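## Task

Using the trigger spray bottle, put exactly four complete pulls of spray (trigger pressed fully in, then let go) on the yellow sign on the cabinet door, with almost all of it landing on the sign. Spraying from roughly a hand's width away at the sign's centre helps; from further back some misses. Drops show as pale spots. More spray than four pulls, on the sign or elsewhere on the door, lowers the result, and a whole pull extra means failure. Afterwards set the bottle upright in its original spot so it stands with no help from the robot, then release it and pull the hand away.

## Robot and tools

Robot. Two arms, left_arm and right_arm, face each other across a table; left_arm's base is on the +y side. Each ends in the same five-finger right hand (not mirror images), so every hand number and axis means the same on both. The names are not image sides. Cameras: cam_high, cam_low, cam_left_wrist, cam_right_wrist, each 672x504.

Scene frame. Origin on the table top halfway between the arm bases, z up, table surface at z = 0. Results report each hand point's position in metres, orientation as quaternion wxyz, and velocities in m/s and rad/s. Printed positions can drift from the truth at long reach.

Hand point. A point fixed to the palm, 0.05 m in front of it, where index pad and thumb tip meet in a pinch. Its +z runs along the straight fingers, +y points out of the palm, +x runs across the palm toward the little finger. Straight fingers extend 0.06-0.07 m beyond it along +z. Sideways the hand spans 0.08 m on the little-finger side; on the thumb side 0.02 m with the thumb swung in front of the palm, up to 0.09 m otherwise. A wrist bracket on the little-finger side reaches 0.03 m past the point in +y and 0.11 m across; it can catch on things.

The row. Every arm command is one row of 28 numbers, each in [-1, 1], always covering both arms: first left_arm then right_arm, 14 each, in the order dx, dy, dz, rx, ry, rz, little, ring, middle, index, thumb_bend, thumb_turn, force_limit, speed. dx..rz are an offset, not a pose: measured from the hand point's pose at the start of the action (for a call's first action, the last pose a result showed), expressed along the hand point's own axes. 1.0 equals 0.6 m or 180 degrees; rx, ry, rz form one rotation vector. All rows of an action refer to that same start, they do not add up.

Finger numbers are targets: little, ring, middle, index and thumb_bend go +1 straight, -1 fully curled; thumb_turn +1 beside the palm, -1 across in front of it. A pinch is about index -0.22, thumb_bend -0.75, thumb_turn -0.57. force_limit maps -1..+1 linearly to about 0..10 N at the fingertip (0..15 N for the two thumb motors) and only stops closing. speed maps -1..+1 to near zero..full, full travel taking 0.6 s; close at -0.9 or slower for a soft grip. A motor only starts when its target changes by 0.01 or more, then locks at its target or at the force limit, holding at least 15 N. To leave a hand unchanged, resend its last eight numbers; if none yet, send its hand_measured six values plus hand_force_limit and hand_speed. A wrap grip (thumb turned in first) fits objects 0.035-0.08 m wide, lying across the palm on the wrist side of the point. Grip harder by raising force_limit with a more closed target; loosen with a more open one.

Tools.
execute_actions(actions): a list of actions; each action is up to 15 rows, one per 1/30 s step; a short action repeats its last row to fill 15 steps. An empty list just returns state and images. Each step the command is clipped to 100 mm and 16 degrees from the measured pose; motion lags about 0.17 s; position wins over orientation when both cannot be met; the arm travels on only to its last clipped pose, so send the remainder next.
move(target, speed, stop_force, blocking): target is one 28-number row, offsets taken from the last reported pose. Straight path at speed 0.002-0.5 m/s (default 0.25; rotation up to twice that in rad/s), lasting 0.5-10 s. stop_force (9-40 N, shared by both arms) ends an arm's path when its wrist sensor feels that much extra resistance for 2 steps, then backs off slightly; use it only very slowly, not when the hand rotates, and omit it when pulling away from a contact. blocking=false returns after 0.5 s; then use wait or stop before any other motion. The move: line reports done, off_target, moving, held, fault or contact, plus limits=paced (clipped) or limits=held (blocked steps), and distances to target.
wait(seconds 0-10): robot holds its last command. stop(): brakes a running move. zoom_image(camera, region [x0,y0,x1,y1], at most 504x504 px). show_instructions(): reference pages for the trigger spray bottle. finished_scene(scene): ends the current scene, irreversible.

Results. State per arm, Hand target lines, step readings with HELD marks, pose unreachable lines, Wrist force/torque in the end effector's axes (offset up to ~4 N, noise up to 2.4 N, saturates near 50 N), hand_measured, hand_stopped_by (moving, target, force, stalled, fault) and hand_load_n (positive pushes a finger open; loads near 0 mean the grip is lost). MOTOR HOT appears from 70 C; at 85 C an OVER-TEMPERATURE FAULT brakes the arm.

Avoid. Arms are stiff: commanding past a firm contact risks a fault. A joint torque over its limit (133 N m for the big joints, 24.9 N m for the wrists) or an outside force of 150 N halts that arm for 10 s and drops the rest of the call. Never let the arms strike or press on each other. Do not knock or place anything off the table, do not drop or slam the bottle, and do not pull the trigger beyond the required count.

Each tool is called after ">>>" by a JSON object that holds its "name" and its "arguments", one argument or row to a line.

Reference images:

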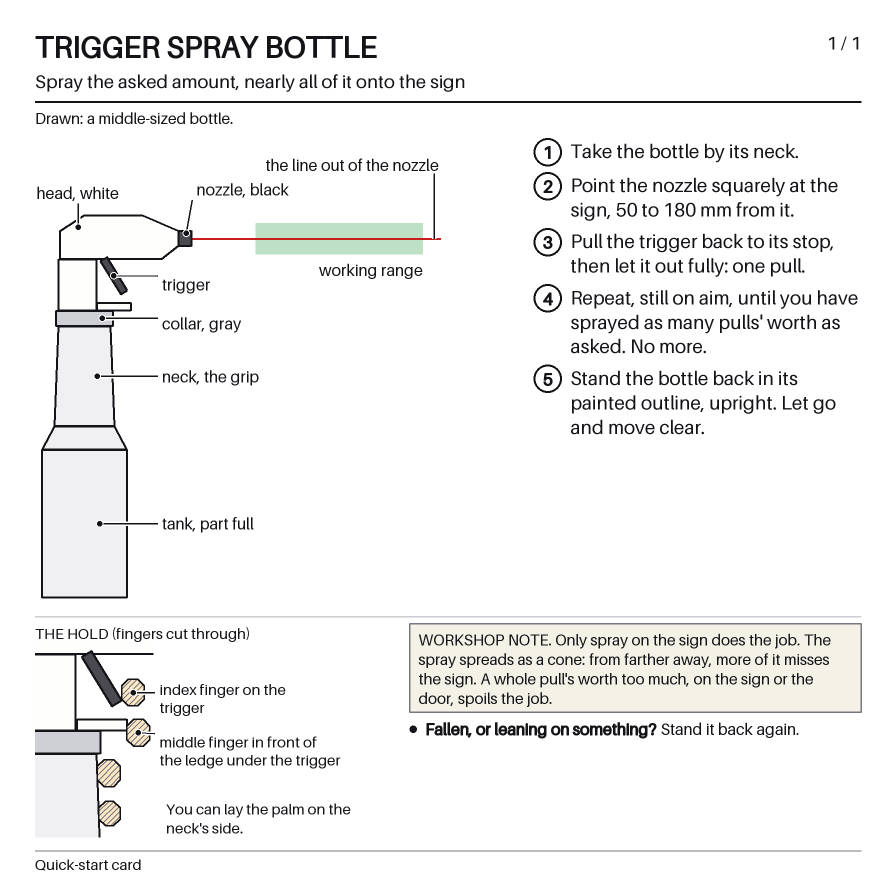

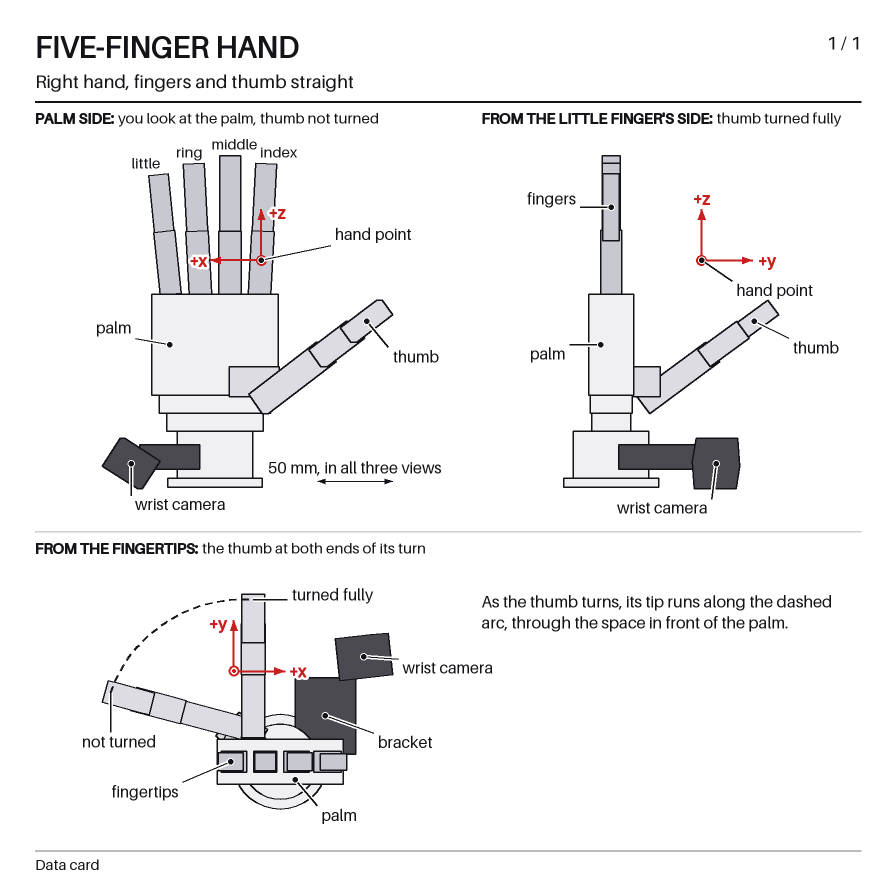

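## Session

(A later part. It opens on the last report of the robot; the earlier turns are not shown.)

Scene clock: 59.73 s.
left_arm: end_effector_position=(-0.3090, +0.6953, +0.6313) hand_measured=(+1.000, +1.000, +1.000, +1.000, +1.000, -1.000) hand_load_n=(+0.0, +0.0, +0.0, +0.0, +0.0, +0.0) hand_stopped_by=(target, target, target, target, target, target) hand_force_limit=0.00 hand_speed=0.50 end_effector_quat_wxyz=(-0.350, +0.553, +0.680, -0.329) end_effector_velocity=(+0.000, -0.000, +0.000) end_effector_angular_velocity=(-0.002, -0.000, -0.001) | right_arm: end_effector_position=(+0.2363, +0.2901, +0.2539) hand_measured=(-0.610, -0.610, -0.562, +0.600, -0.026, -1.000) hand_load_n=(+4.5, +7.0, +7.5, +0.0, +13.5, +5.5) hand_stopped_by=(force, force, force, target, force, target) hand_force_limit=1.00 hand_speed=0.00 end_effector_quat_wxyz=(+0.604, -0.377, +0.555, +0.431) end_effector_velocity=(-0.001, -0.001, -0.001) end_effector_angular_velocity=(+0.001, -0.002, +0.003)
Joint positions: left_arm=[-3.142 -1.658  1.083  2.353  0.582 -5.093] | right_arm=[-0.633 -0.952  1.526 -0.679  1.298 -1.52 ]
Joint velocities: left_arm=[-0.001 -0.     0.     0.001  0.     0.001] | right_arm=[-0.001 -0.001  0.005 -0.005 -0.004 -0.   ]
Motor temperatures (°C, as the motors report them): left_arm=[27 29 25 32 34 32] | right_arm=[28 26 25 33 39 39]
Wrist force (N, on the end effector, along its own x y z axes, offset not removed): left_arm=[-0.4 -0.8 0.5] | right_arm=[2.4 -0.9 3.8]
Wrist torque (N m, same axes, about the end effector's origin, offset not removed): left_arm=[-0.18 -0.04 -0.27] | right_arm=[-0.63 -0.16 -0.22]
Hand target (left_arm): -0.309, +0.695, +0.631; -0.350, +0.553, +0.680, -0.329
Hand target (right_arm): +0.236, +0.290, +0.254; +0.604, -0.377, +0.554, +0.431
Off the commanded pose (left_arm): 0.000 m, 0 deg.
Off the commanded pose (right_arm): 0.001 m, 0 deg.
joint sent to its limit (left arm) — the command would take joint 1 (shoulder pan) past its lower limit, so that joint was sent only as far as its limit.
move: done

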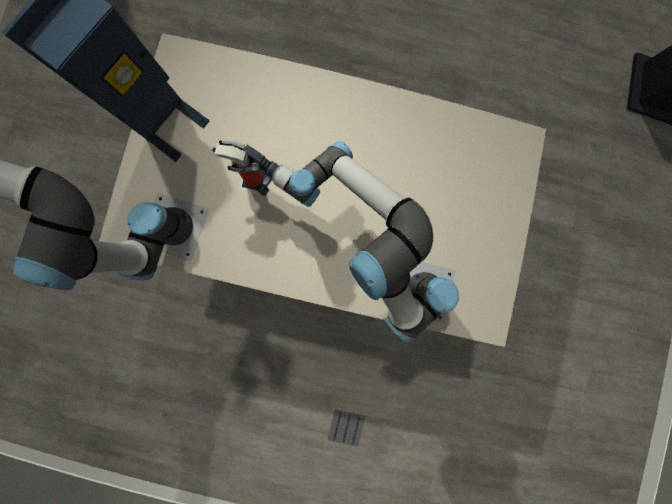

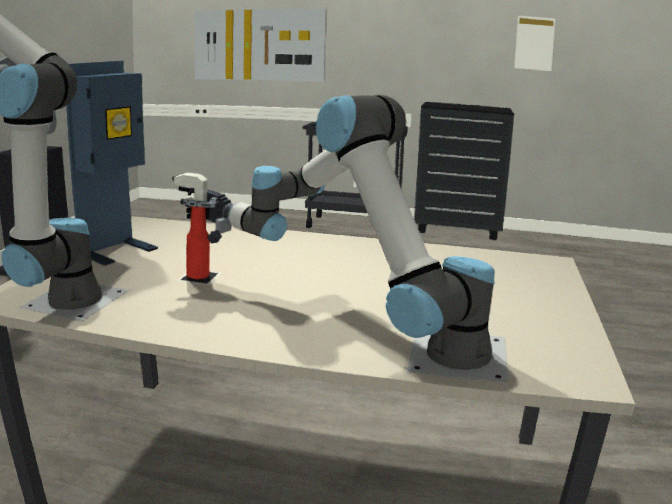

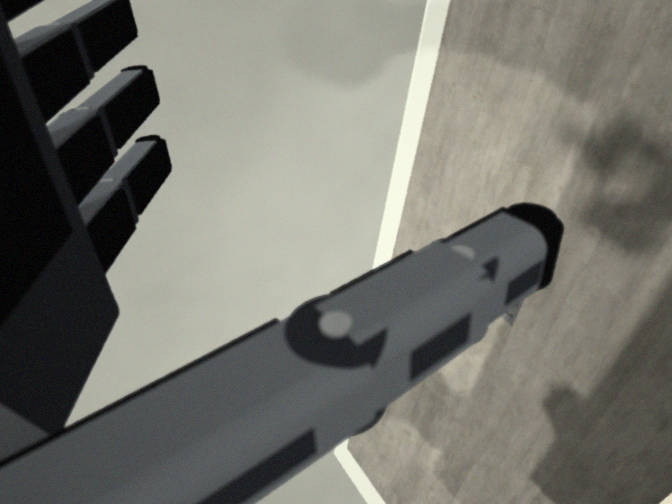

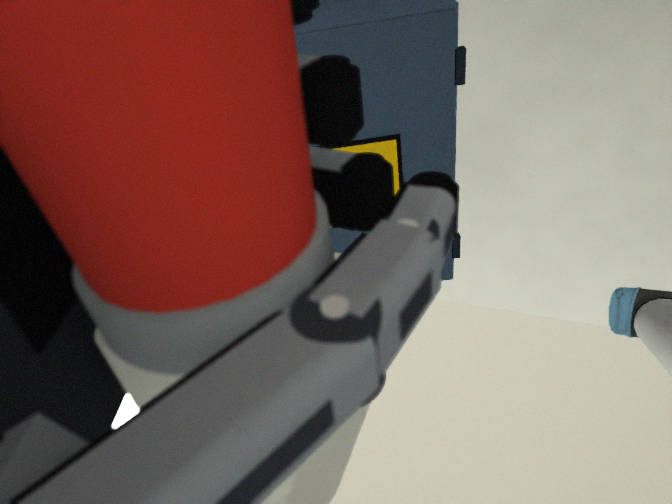

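>>> {"name": "move", "arguments": {
  "target": [0,0,0,0,0,0,1,1,1,1,1,-1,0,0.5,0.004,-0.008,0.014,0,0.017,0,-1,-1,-1,0.6,-1,-1,1,0],
  "speed": 0.03
}}

>>> {"name": "move", "arguments": {
  "target": [0,0,0,0,0,0,1,1,1,1,1,-1,0,0.5,0.02,0,0,0,0,0,-1,-1,-1,0.6,-1,-1,1,0],
  "speed": 0.004,
  "stop_force": 9
}}

>>> {"name": "move", "arguments": {
  "target": [0,0,0,0,0,0,1,1,1,1,1,-1,0,0.5,0,0,0,0,0,0,1,1,1,1,1,-1,1,-0.5]
}}

>>> {"name": "move", "arguments": {
  "target": [0,0,0,0,0,0,1,1,1,1,1,-1,0,0.5,0,-0.12,-0.35,0,0,0,1,1,1,1,1,-1,1,-0.5],
  "speed": 0.12
}}

Scene clock: 61.13 s.
left_arm: end_effector_position=(-0.3090, +0.6953, +0.6313) hand_measured=(+1.000, +1.000, +1.000, +1.000, +1.000, -1.000) hand_load_n=(+0.0, +0.0, +0.0, +0.0, +0.0, +0.0) hand_stopped_by=(target, target, target, target, target, target) hand_force_limit=0.00 hand_speed=0.50 end_effector_quat_wxyz=(-0.350, +0.553, +0.680, -0.329) end_effector_velocity=(-0.000, -0.001, +0.000) end_effector_angular_velocity=(+0.001, -0.000, +0.000) | right_arm: end_effector_position=(+0.2437, +0.2965, +0.2522) hand_measured=(-0.610, -0.610, -0.562, +0.600, -0.026, -1.000) hand_load_n=(+4.5, +7.5, +7.5, +0.0, +13.5, +5.5) hand_stopped_by=(force, force, force, target, force, target) hand_force_limit=1.00 hand_speed=0.00 end_effector_quat_wxyz=(+0.590, -0.388, +0.570, +0.420) end_effector_velocity=(+0.001, +0.001, -0.001) end_effector_angular_velocity=(-0.009, +0.004, +0.001)
Joint positions: left_arm=[-3.142 -1.658  1.083  2.353  0.582 -5.093] | right_arm=[-0.639 -0.943  1.475 -0.583  1.29  -1.535]
Joint velocities: left_arm=[ 0.001 -0.001 -0.     0.    -0.     0.   ] | right_arm=[-0.001  0.002 -0.008  0.016 -0.003 -0.003]
Motor temperatures (°C, as the motors report them): left_arm=[27 29 25 32 34 32] | right_arm=[28 26 25 33 39 39]
Wrist force (N, on the end effector, along its own x y z axes, offset not removed): left_arm=[0.0 1.1 0.3] | right_arm=[5.7 -4.7 -1.7]
Wrist torque (N m, same axes, about the end effector's origin, offset not removed): left_arm=[0.15 -0.16 -0.14] | right_arm=[-0.56 -0.64 -0.14]
Hand target (left_arm): -0.309, +0.695, +0.631; -0.350, +0.553, +0.680, -0.329
Hand target (right_arm): +0.244, +0.297, +0.252; +0.589, -0.388, +0.570, +0.420
Off the commanded pose (left_arm): 0.000 m, 0 deg.
Off the commanded pose (right_arm): 0.000 m, 0 deg.
joint sent to its limit (left arm) — the command would take joint 1 (shoulder pan) past its lower limit, so that joint was sent only as far as its limit.
move: done

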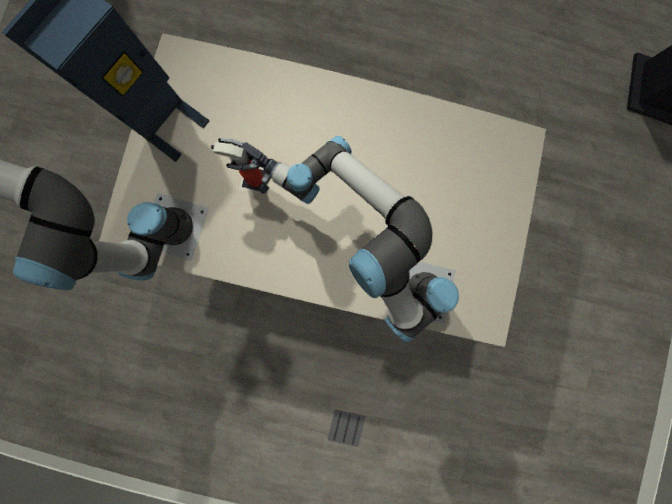

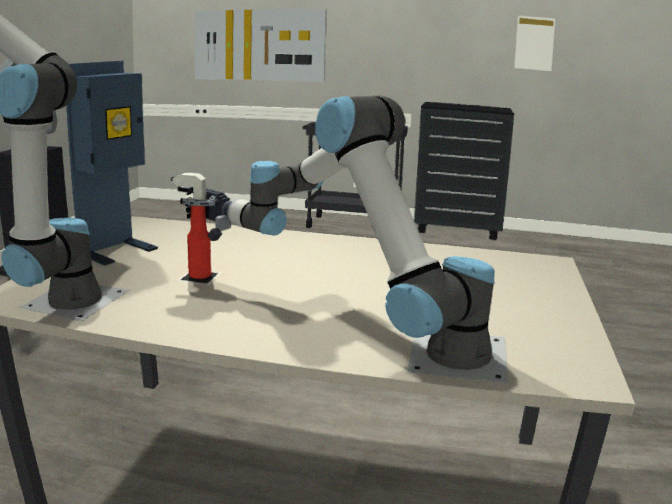

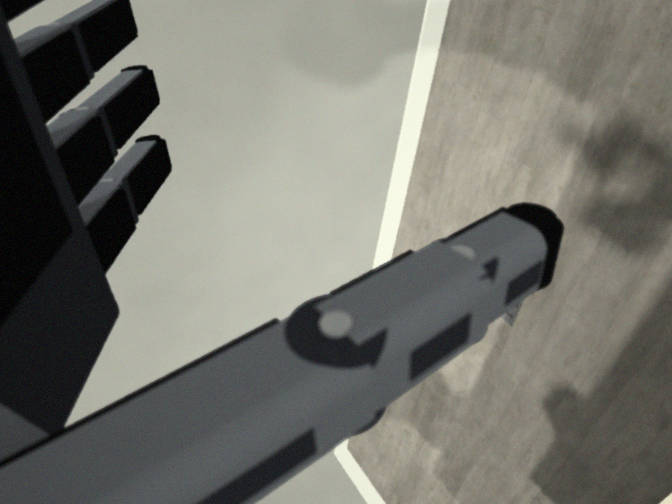

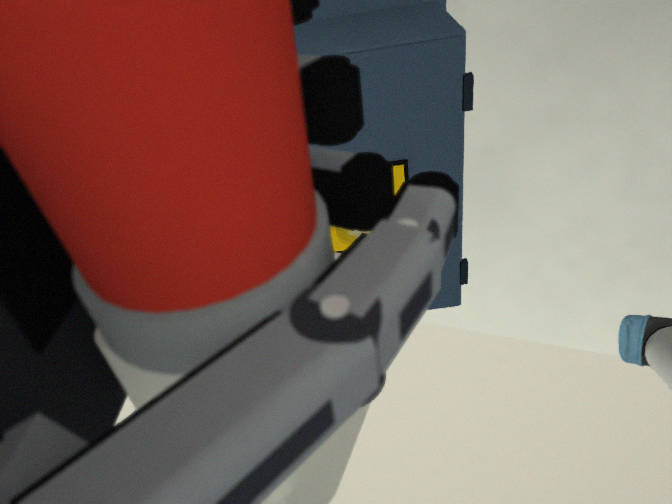

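Scene clock: 63.20 s.
left_arm: end_effector_position=(-0.3090, +0.6953, +0.6313) hand_measured=(+1.000, +1.000, +1.000, +1.000, +1.000, -1.000) hand_load_n=(+0.0, +0.0, +0.0, +0.0, +0.0, +0.0) hand_stopped_by=(target, target, target, target, target, target) hand_force_limit=0.00 hand_speed=0.50 end_effector_quat_wxyz=(-0.350, +0.553, +0.680, -0.329) end_effector_velocity=(+0.000, +0.000, -0.000) end_effector_angular_velocity=(-0.001, +0.000, -0.001) | right_arm: end_effector_position=(+0.2436, +0.2968, +0.2454) hand_measured=(-0.610, -0.610, -0.562, +0.600, -0.026, -1.000) hand_load_n=(+4.0, +7.0, +7.5, +0.0, +13.5, +6.0) hand_stopped_by=(force, force, force, target, force, target) hand_force_limit=1.00 hand_speed=0.00 end_effector_quat_wxyz=(+0.589, -0.388, +0.570, +0.421) end_effector_velocity=(-0.000, -0.001, +0.000) end_effector_angular_velocity=(-0.002, +0.002, -0.000)
Joint positions: left_arm=[-3.142 -1.658  1.083  2.353  0.582 -5.093] | right_arm=[-0.638 -0.934  1.48  -0.596  1.291 -1.535]
Joint velocities: left_arm=[-0.001  0.     0.     0.     0.     0.   ] | right_arm=[-0.    -0.002  0.001  0.003  0.     0.   ]
Motor temperatures (°C, as the motors report them): left_arm=[27 29 25 32 34 32] | right_arm=[28 26 25 33 39 39]
Wrist force (N, on the end effector, along its own x y z axes, offset not removed): left_arm=[1.1 0.7 2.2] | right_arm=[-15.0 2.6 3.2]
Wrist torque (N m, same axes, about the end effector's origin, offset not removed): left_arm=[-0.16 -0.32 -0.12] | right_arm=[0.30 0.70 -0.68]
Hand target (left_arm): -0.309, +0.695, +0.631; -0.350, +0.553, +0.680, -0.329
Hand target (right_arm): +0.244, +0.297, +0.246; +0.590, -0.388, +0.570, +0.421
Off the commanded pose (left_arm): 0.000 m, 0 deg.
Off the commanded pose (right_arm): 0.005 m, 0 deg.
joint sent to its limit (left arm) — the command would take joint 1 (shoulder pan) past its lower limit, so that joint was sent only as far as its limit.
move: contact (right_arm)

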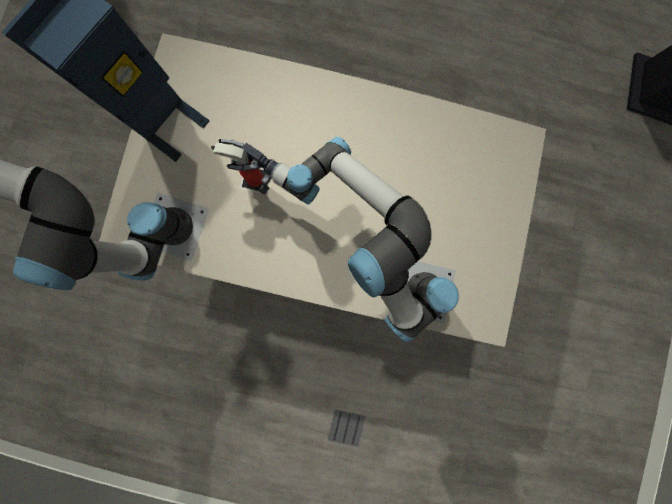

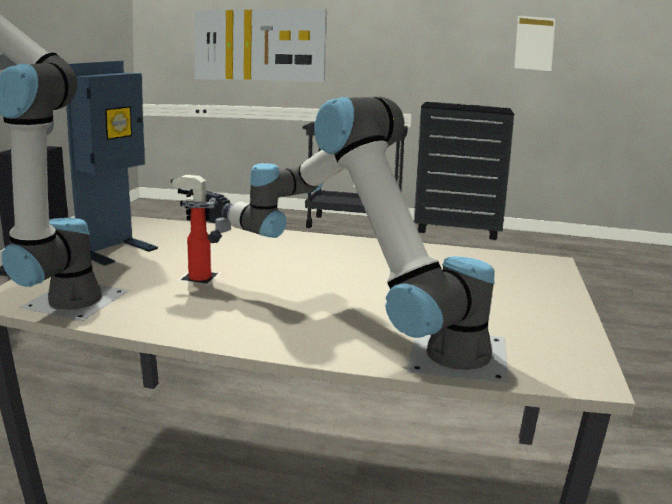

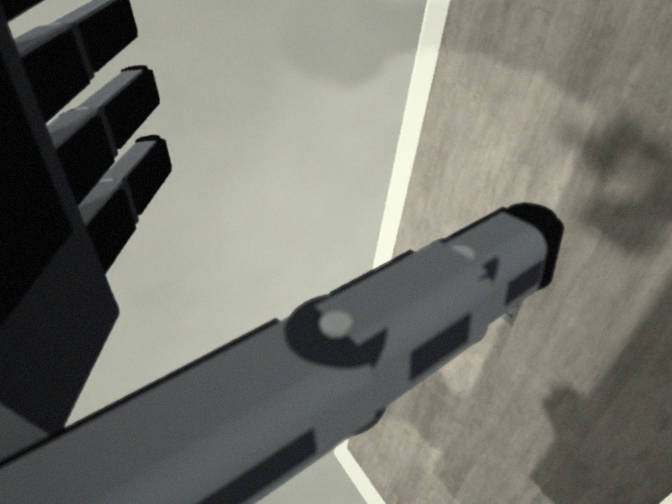

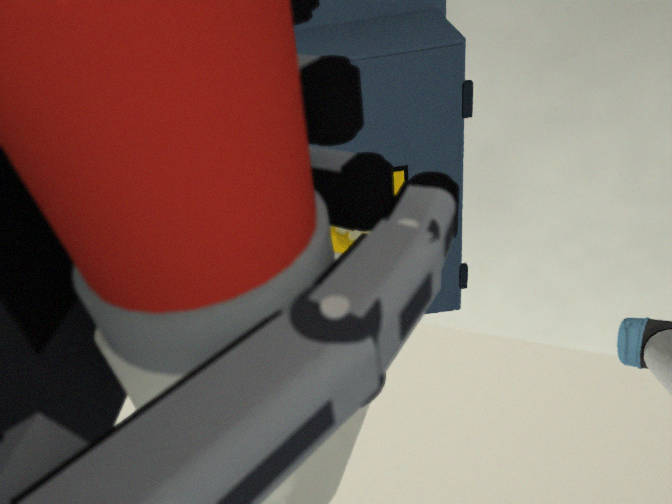

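Scene clock: 65.43 s.
left_arm: end_effector_position=(-0.3090, +0.6953, +0.6313) hand_measured=(+1.000, +1.000, +1.000, +1.000, +1.000, -1.000) hand_load_n=(+0.0, +0.0, +0.0, +0.0, +0.0, +0.0) hand_stopped_by=(target, target, target, target, target, target) hand_force_limit=0.00 hand_speed=0.50 end_effector_quat_wxyz=(-0.350, +0.553, +0.680, -0.329) end_effector_velocity=(-0.000, +0.000, +0.000) end_effector_angular_velocity=(+0.000, +0.000, +0.000) | right_arm: end_effector_position=(+0.2436, +0.2968, +0.2455) hand_measured=(+1.000, +1.000, +1.000, +1.000, +1.000, -1.000) hand_load_n=(+0.0, +0.0, +0.0, +0.0, +0.0, +0.0) hand_stopped_by=(target, target, target, target, target, target) hand_force_limit=1.00 hand_speed=-0.50 end_effector_quat_wxyz=(+0.590, -0.388, +0.570, +0.421) end_effector_velocity=(+0.001, +0.000, +0.000) end_effector_angular_velocity=(+0.000, -0.000, -0.000)
Joint positions: left_arm=[-3.142 -1.658  1.083  2.353  0.582 -5.093] | right_arm=[-0.638 -0.934  1.48  -0.596  1.291 -1.535]
Joint velocities: left_arm=[ 0.     0.    -0.001  0.    -0.    -0.   ] | right_arm=[-0.001  0.    -0.001 -0.    -0.    -0.   ]
Motor temperatures (°C, as the motors report them): left_arm=[27 29 25 32 34 32] | right_arm=[28 26 25 33 39 39]
Wrist force (N, on the end effector, along its own x y z axes, offset not removed): left_arm=[-2.2 0.3 -0.2] | right_arm=[0.3 -2.3 2.6]
Wrist torque (N m, same axes, about the end effector's origin, offset not removed): left_arm=[-0.05 0.24 -0.26] | right_arm=[-0.36 -0.22 -0.33]
Hand target (left_arm): -0.309, +0.695, +0.631; -0.350, +0.553, +0.680, -0.329
Hand target (right_arm): +0.244, +0.297, +0.245; +0.589, -0.388, +0.570, +0.421
Off the commanded pose (left_arm): 0.000 m, 0 deg.
Off the commanded pose (right_arm): 0.000 m, 0 deg.
joint sent to its limit (left arm) — the command would take joint 1 (shoulder pan) past its lower limit, so that joint was sent only as far as its limit.
move: done

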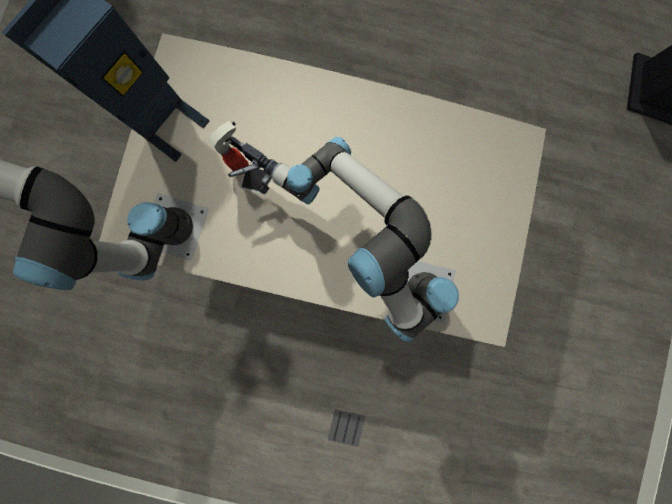

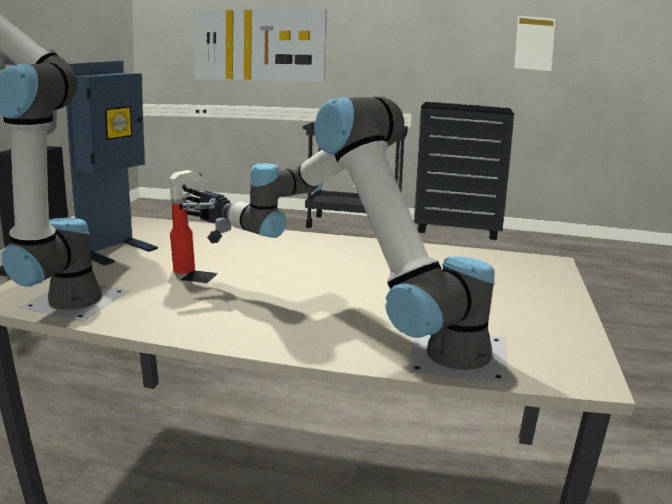

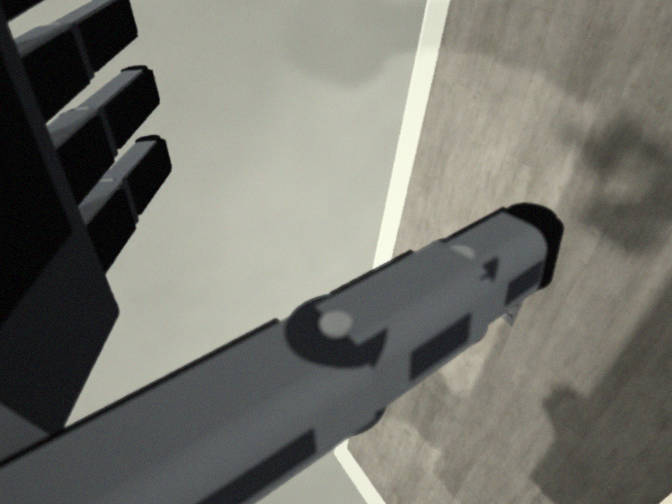

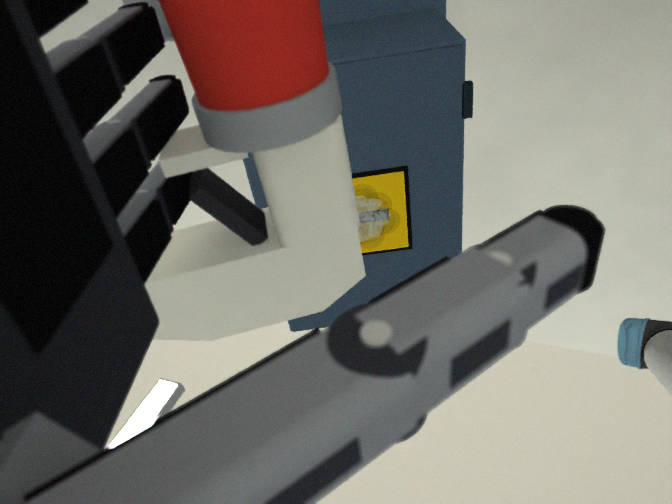

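Scene clock: 67.73 s.
left_arm: end_effector_position=(-0.3090, +0.6953, +0.6313) hand_measured=(+1.000, +1.000, +1.000, +1.000, +1.000, -1.000) hand_load_n=(+0.0, +0.0, +0.0, +0.0, +0.0, +0.0) hand_stopped_by=(target, target, target, target, target, target) hand_force_limit=0.00 hand_speed=0.50 end_effector_quat_wxyz=(-0.350, +0.553, +0.680, -0.329) end_effector_velocity=(-0.000, -0.000, +0.000) end_effector_angular_velocity=(+0.000, -0.000, +0.000) | right_arm: end_effector_position=(+0.2384, +0.0753, +0.2339) hand_measured=(+1.000, +1.000, +1.000, +1.000, +1.000, -1.000) hand_load_n=(+0.0, +0.0, +0.0, +0.0, +0.0, +0.0) hand_stopped_by=(target, target, target, target, target, target) hand_force_limit=1.00 hand_speed=-0.50 end_effector_quat_wxyz=(+0.590, -0.388, +0.570, +0.420) end_effector_velocity=(-0.000, -0.002, -0.001) end_effector_angular_velocity=(-0.001, +0.001, -0.001)
Joint positions: left_arm=[-3.142 -1.658  1.083  2.353  0.582 -5.093] | right_arm=[-0.953 -1.304  2.11  -0.865  0.976 -1.517]
Joint velocities: left_arm=[ 0.    -0.001  0.     0.     0.    -0.   ] | right_arm=[-0.004 -0.002  0.006 -0.002 -0.004  0.   ]
Motor temperatures (°C, as the motors report them): left_arm=[27 29 25 32 34 32] | right_arm=[28 26 25 33 39 39]
Wrist force (N, on the end effector, along its own x y z axes, offset not removed): left_arm=[1.0 0.9 -0.9] | right_arm=[0.3 -2.7 -1.9]
Wrist torque (N m, same axes, about the end effector's origin, offset not removed): left_arm=[0.19 -0.23 -0.11] | right_arm=[-0.18 -0.06 -0.37]
Hand target (left_arm): -0.309, +0.695, +0.631; -0.350, +0.553, +0.680, -0.329
Hand target (right_arm): +0.238, +0.075, +0.234; +0.590, -0.388, +0.570, +0.420
Off the commanded pose (left_arm): 0.000 m, 0 deg.
Off the commanded pose (right_arm): 0.000 m, 0 deg.
joint sent to its limit (left arm) — the command would take joint 1 (shoulder pan) past its lower limit, so that joint was sent only as far as its limit.
move: done

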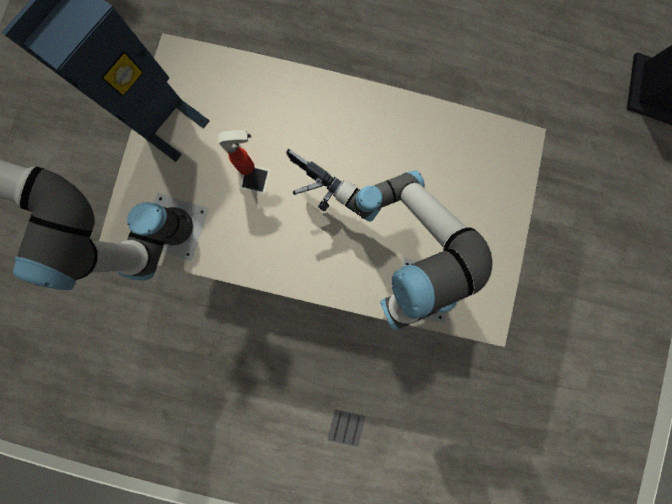

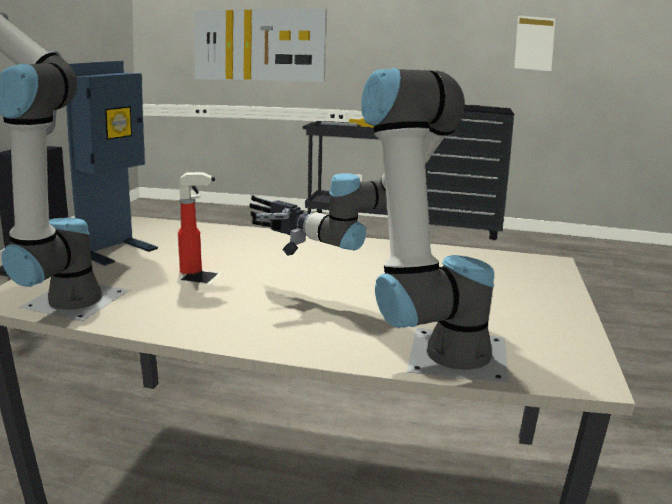

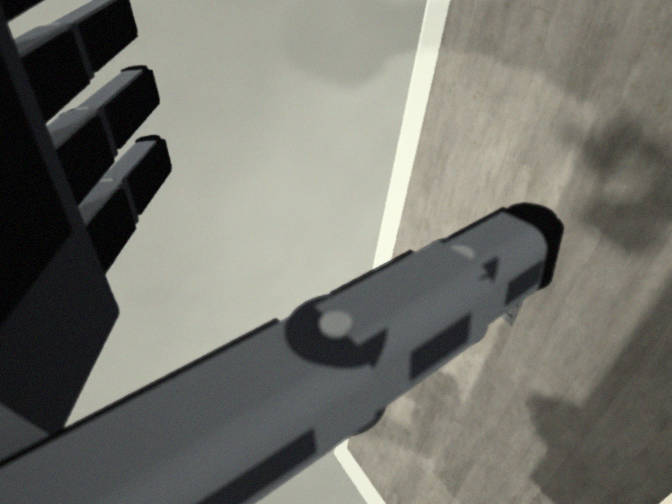

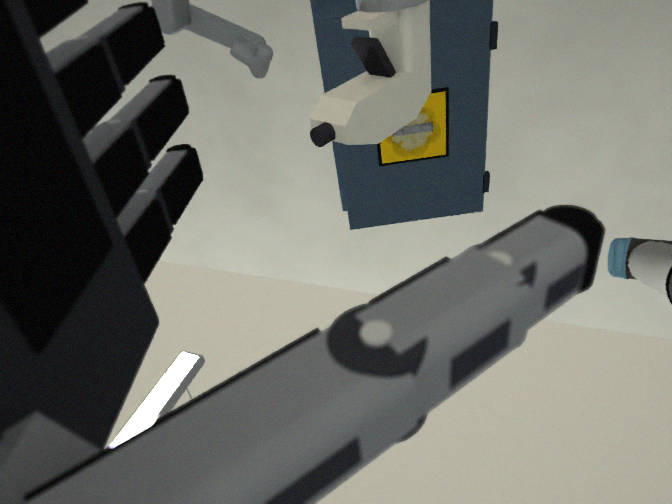

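>>> {"name": "move", "arguments": {
  "target": [0,0,0,0,0,0,1,1,1,1,1,-1,0,0.5,0.066,0.045,0.2,0,0,0,1,1,1,1,1,-1,1,-0.5],
  "speed": 0.12
}}

>>> {"name": "move", "arguments": {
  "target": [0,0,0,0,0,0,1,1,1,1,1,-1,0,0.5,0.01,0.018,0.23,0,0,0,1,1,1,1,1,-1,1,-0.5],
  "speed": 0.06
}}

>>> {"name": "zoom_image", "arguments": {
  "camera": "cam_low",
  "region": [130,165,290,285]
}}

Scene clock: 69.43 s.
left_arm: end_effector_position=(-0.3090, +0.6953, +0.6313) hand_measured=(+1.000, +1.000, +1.000, +1.000, +1.000, -1.000) hand_load_n=(+0.0, +0.0, +0.0, +0.0, +0.0, +0.0) hand_stopped_by=(target, target, target, target, target, target) hand_force_limit=0.00 hand_speed=0.50 end_effector_quat_wxyz=(-0.350, +0.553, +0.680, -0.329) end_effector_velocity=(+0.000, +0.000, -0.000) end_effector_angular_velocity=(-0.001, +0.000, -0.001) | right_arm: end_effector_position=(+0.2544, +0.1990, +0.2006) hand_measured=(+1.000, +1.000, +1.000, +1.000, +1.000, -1.000) hand_load_n=(+0.0, +0.0, +0.0, +0.0, +0.0, +0.0) hand_stopped_by=(target, target, target, target, target, target) hand_force_limit=1.00 hand_speed=-0.50 end_effector_quat_wxyz=(+0.590, -0.388, +0.570, +0.420) end_effector_velocity=(+0.000, +0.002, -0.000) end_effector_angular_velocity=(-0.001, -0.002, +0.000)
Joint positions: left_arm=[-3.142 -1.658  1.083  2.353  0.582 -5.093] | right_arm=[-0.768 -1.03   1.793 -0.816  1.161 -1.528]
Joint velocities: left_arm=[-0.    -0.     0.001 -0.    -0.     0.   ] | right_arm=[ 0.002  0.004 -0.005  0.002  0.002 -0.002]
Motor temperatures (°C, as the motors report them): left_arm=[27 29 25 32 34 32] | right_arm=[28 26 25 33 39 39]
Wrist force (N, on the end effector, along its own x y z axes, offset not removed): left_arm=[-1.5 0.5 -0.3] | right_arm=[3.1 -0.7 1.3]
Wrist torque (N m, same axes, about the end effector's origin, offset not removed): left_arm=[0.05 0.12 -0.25] | right_arm=[-0.45 -0.65 -0.19]
Hand target (left_arm): -0.309, +0.695, +0.631; -0.350, +0.553, +0.680, -0.329
Hand target (right_arm): +0.254, +0.199, +0.201; +0.590, -0.388, +0.570, +0.420
Off the commanded pose (left_arm): 0.000 m, 0 deg.
Off the commanded pose (right_arm): 0.000 m, 0 deg.
joint sent to its limit (left arm) — the command would take joint 1 (shoulder pan) past its lower limit, so that joint was sent only as far as its limit.
move: done

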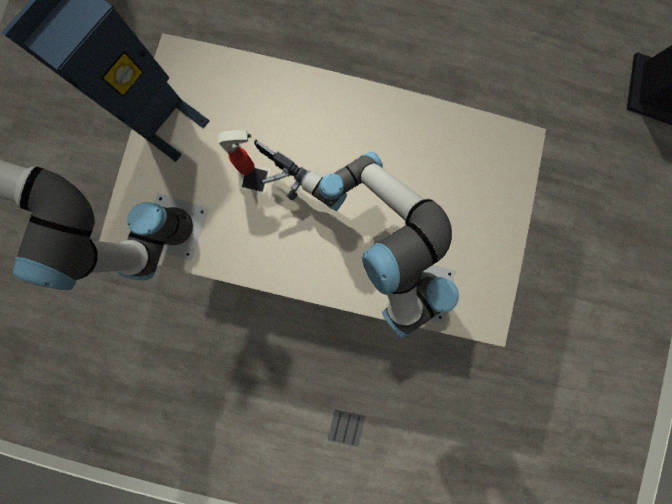

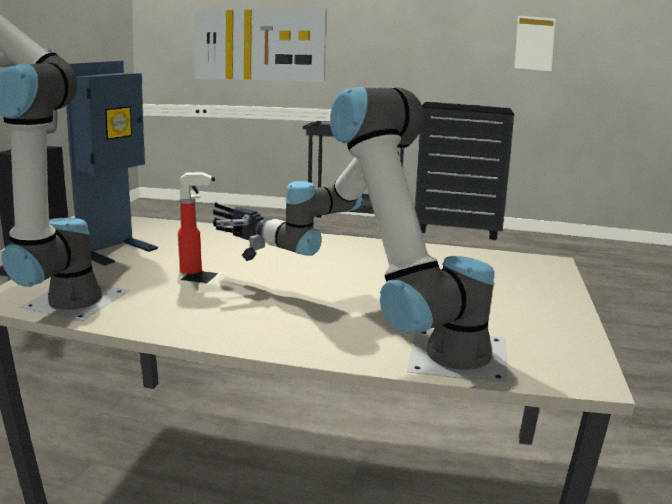

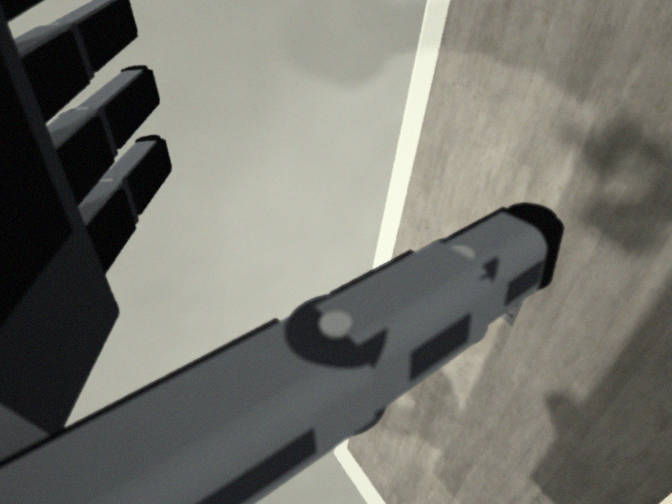

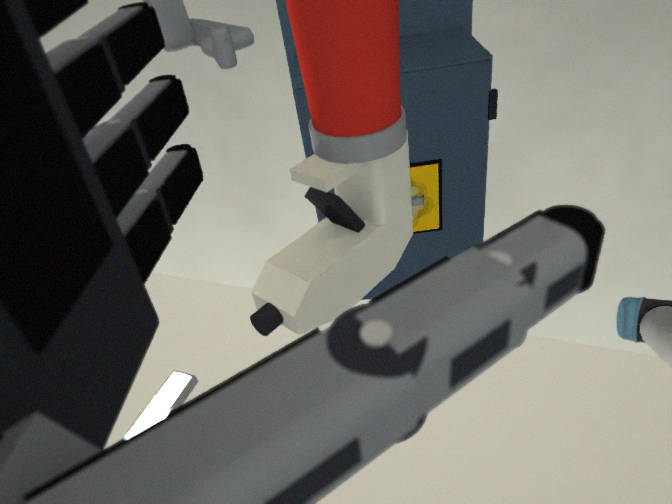

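Scene clock: 72.13 s.
left_arm: end_effector_position=(-0.3090, +0.6953, +0.6313) hand_measured=(+1.000, +1.000, +1.000, +1.000, +1.000, -1.000) hand_load_n=(+0.0, +0.0, +0.0, +0.0, +0.0, +0.0) hand_stopped_by=(target, target, target, target, target, target) hand_force_limit=0.00 hand_speed=0.50 end_effector_quat_wxyz=(-0.350, +0.553, +0.680, -0.329) end_effector_velocity=(+0.000, +0.000, -0.000) end_effector_angular_velocity=(-0.002, +0.000, -0.000) | right_arm: end_effector_position=(+0.2920, +0.3321, +0.2013) hand_measured=(+1.000, +1.000, +1.000, +1.000, +1.000, -1.000) hand_load_n=(+0.0, +0.0, +0.0, +0.0, +0.0, +0.0) hand_stopped_by=(target, target, target, target, target, target) hand_force_limit=1.00 hand_speed=-0.50 end_effector_quat_wxyz=(+0.590, -0.388, +0.570, +0.420) end_effector_velocity=(+0.001, +0.001, -0.000) end_effector_angular_velocity=(+0.000, +0.001, -0.001)
Joint positions: left_arm=[-3.142 -1.658  1.083  2.353  0.582 -5.093] | right_arm=[-0.666 -0.77   1.31  -0.591  1.263 -1.533]
Joint velocities: left_arm=[-0.     0.001  0.001  0.001  0.     0.   ] | right_arm=[ 0.     0.003 -0.006  0.003  0.001  0.001]
Motor temperatures (°C, as the motors report them): left_arm=[27 29 25 32 34 32] | right_arm=[28 26 25 33 39 39]
Wrist force (N, on the end effector, along its own x y z axes, offset not removed): left_arm=[-1.6 0.5 1.2] | right_arm=[1.2 -1.5 1.4]
Wrist torque (N m, same axes, about the end effector's origin, offset not removed): left_arm=[-0.08 0.02 -0.18] | right_arm=[-0.37 -0.34 -0.01]
Hand target (left_arm): -0.309, +0.695, +0.631; -0.350, +0.553, +0.680, -0.329
Hand target (right_arm): +0.292, +0.332, +0.201; +0.590, -0.388, +0.570, +0.420
Off the commanded pose (left_arm): 0.000 m, 0 deg.
Off the commanded pose (right_arm): 0.000 m, 0 deg.
joint sent to its limit (left arm) — the command would take joint 1 (shoulder pan) past its lower limit, so that joint was sent only as far as its limit.
move: done

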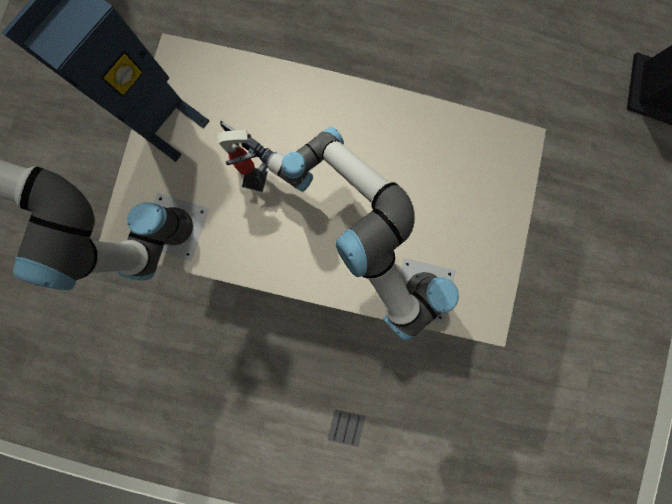

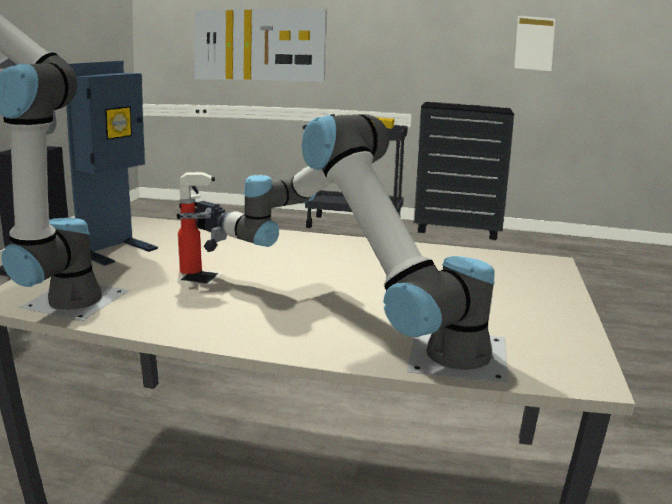

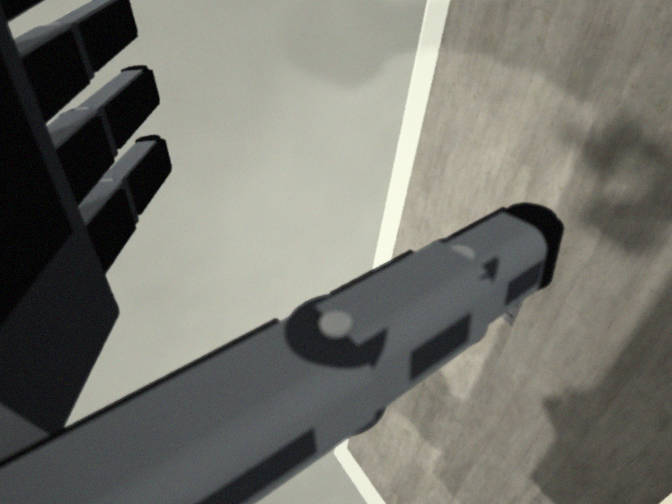

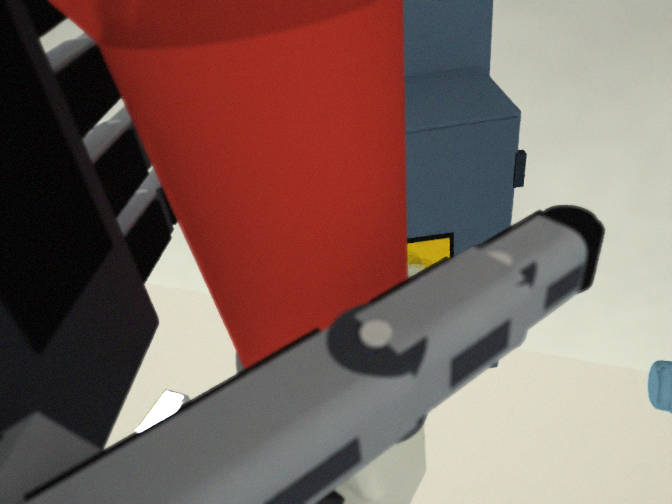

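Region (130, 165, 290, 285) of cam_low's 672x504 image, scaled by 3.150, with more detail than that image has; it fills the top 378 rows of this view, and the rest is white.

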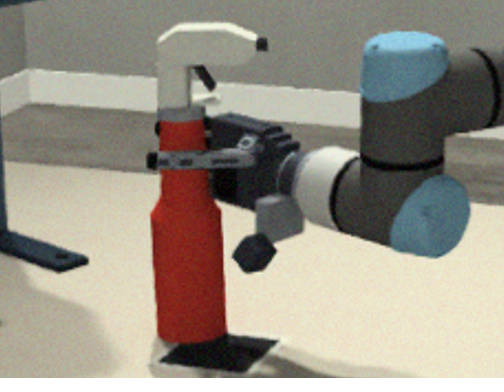

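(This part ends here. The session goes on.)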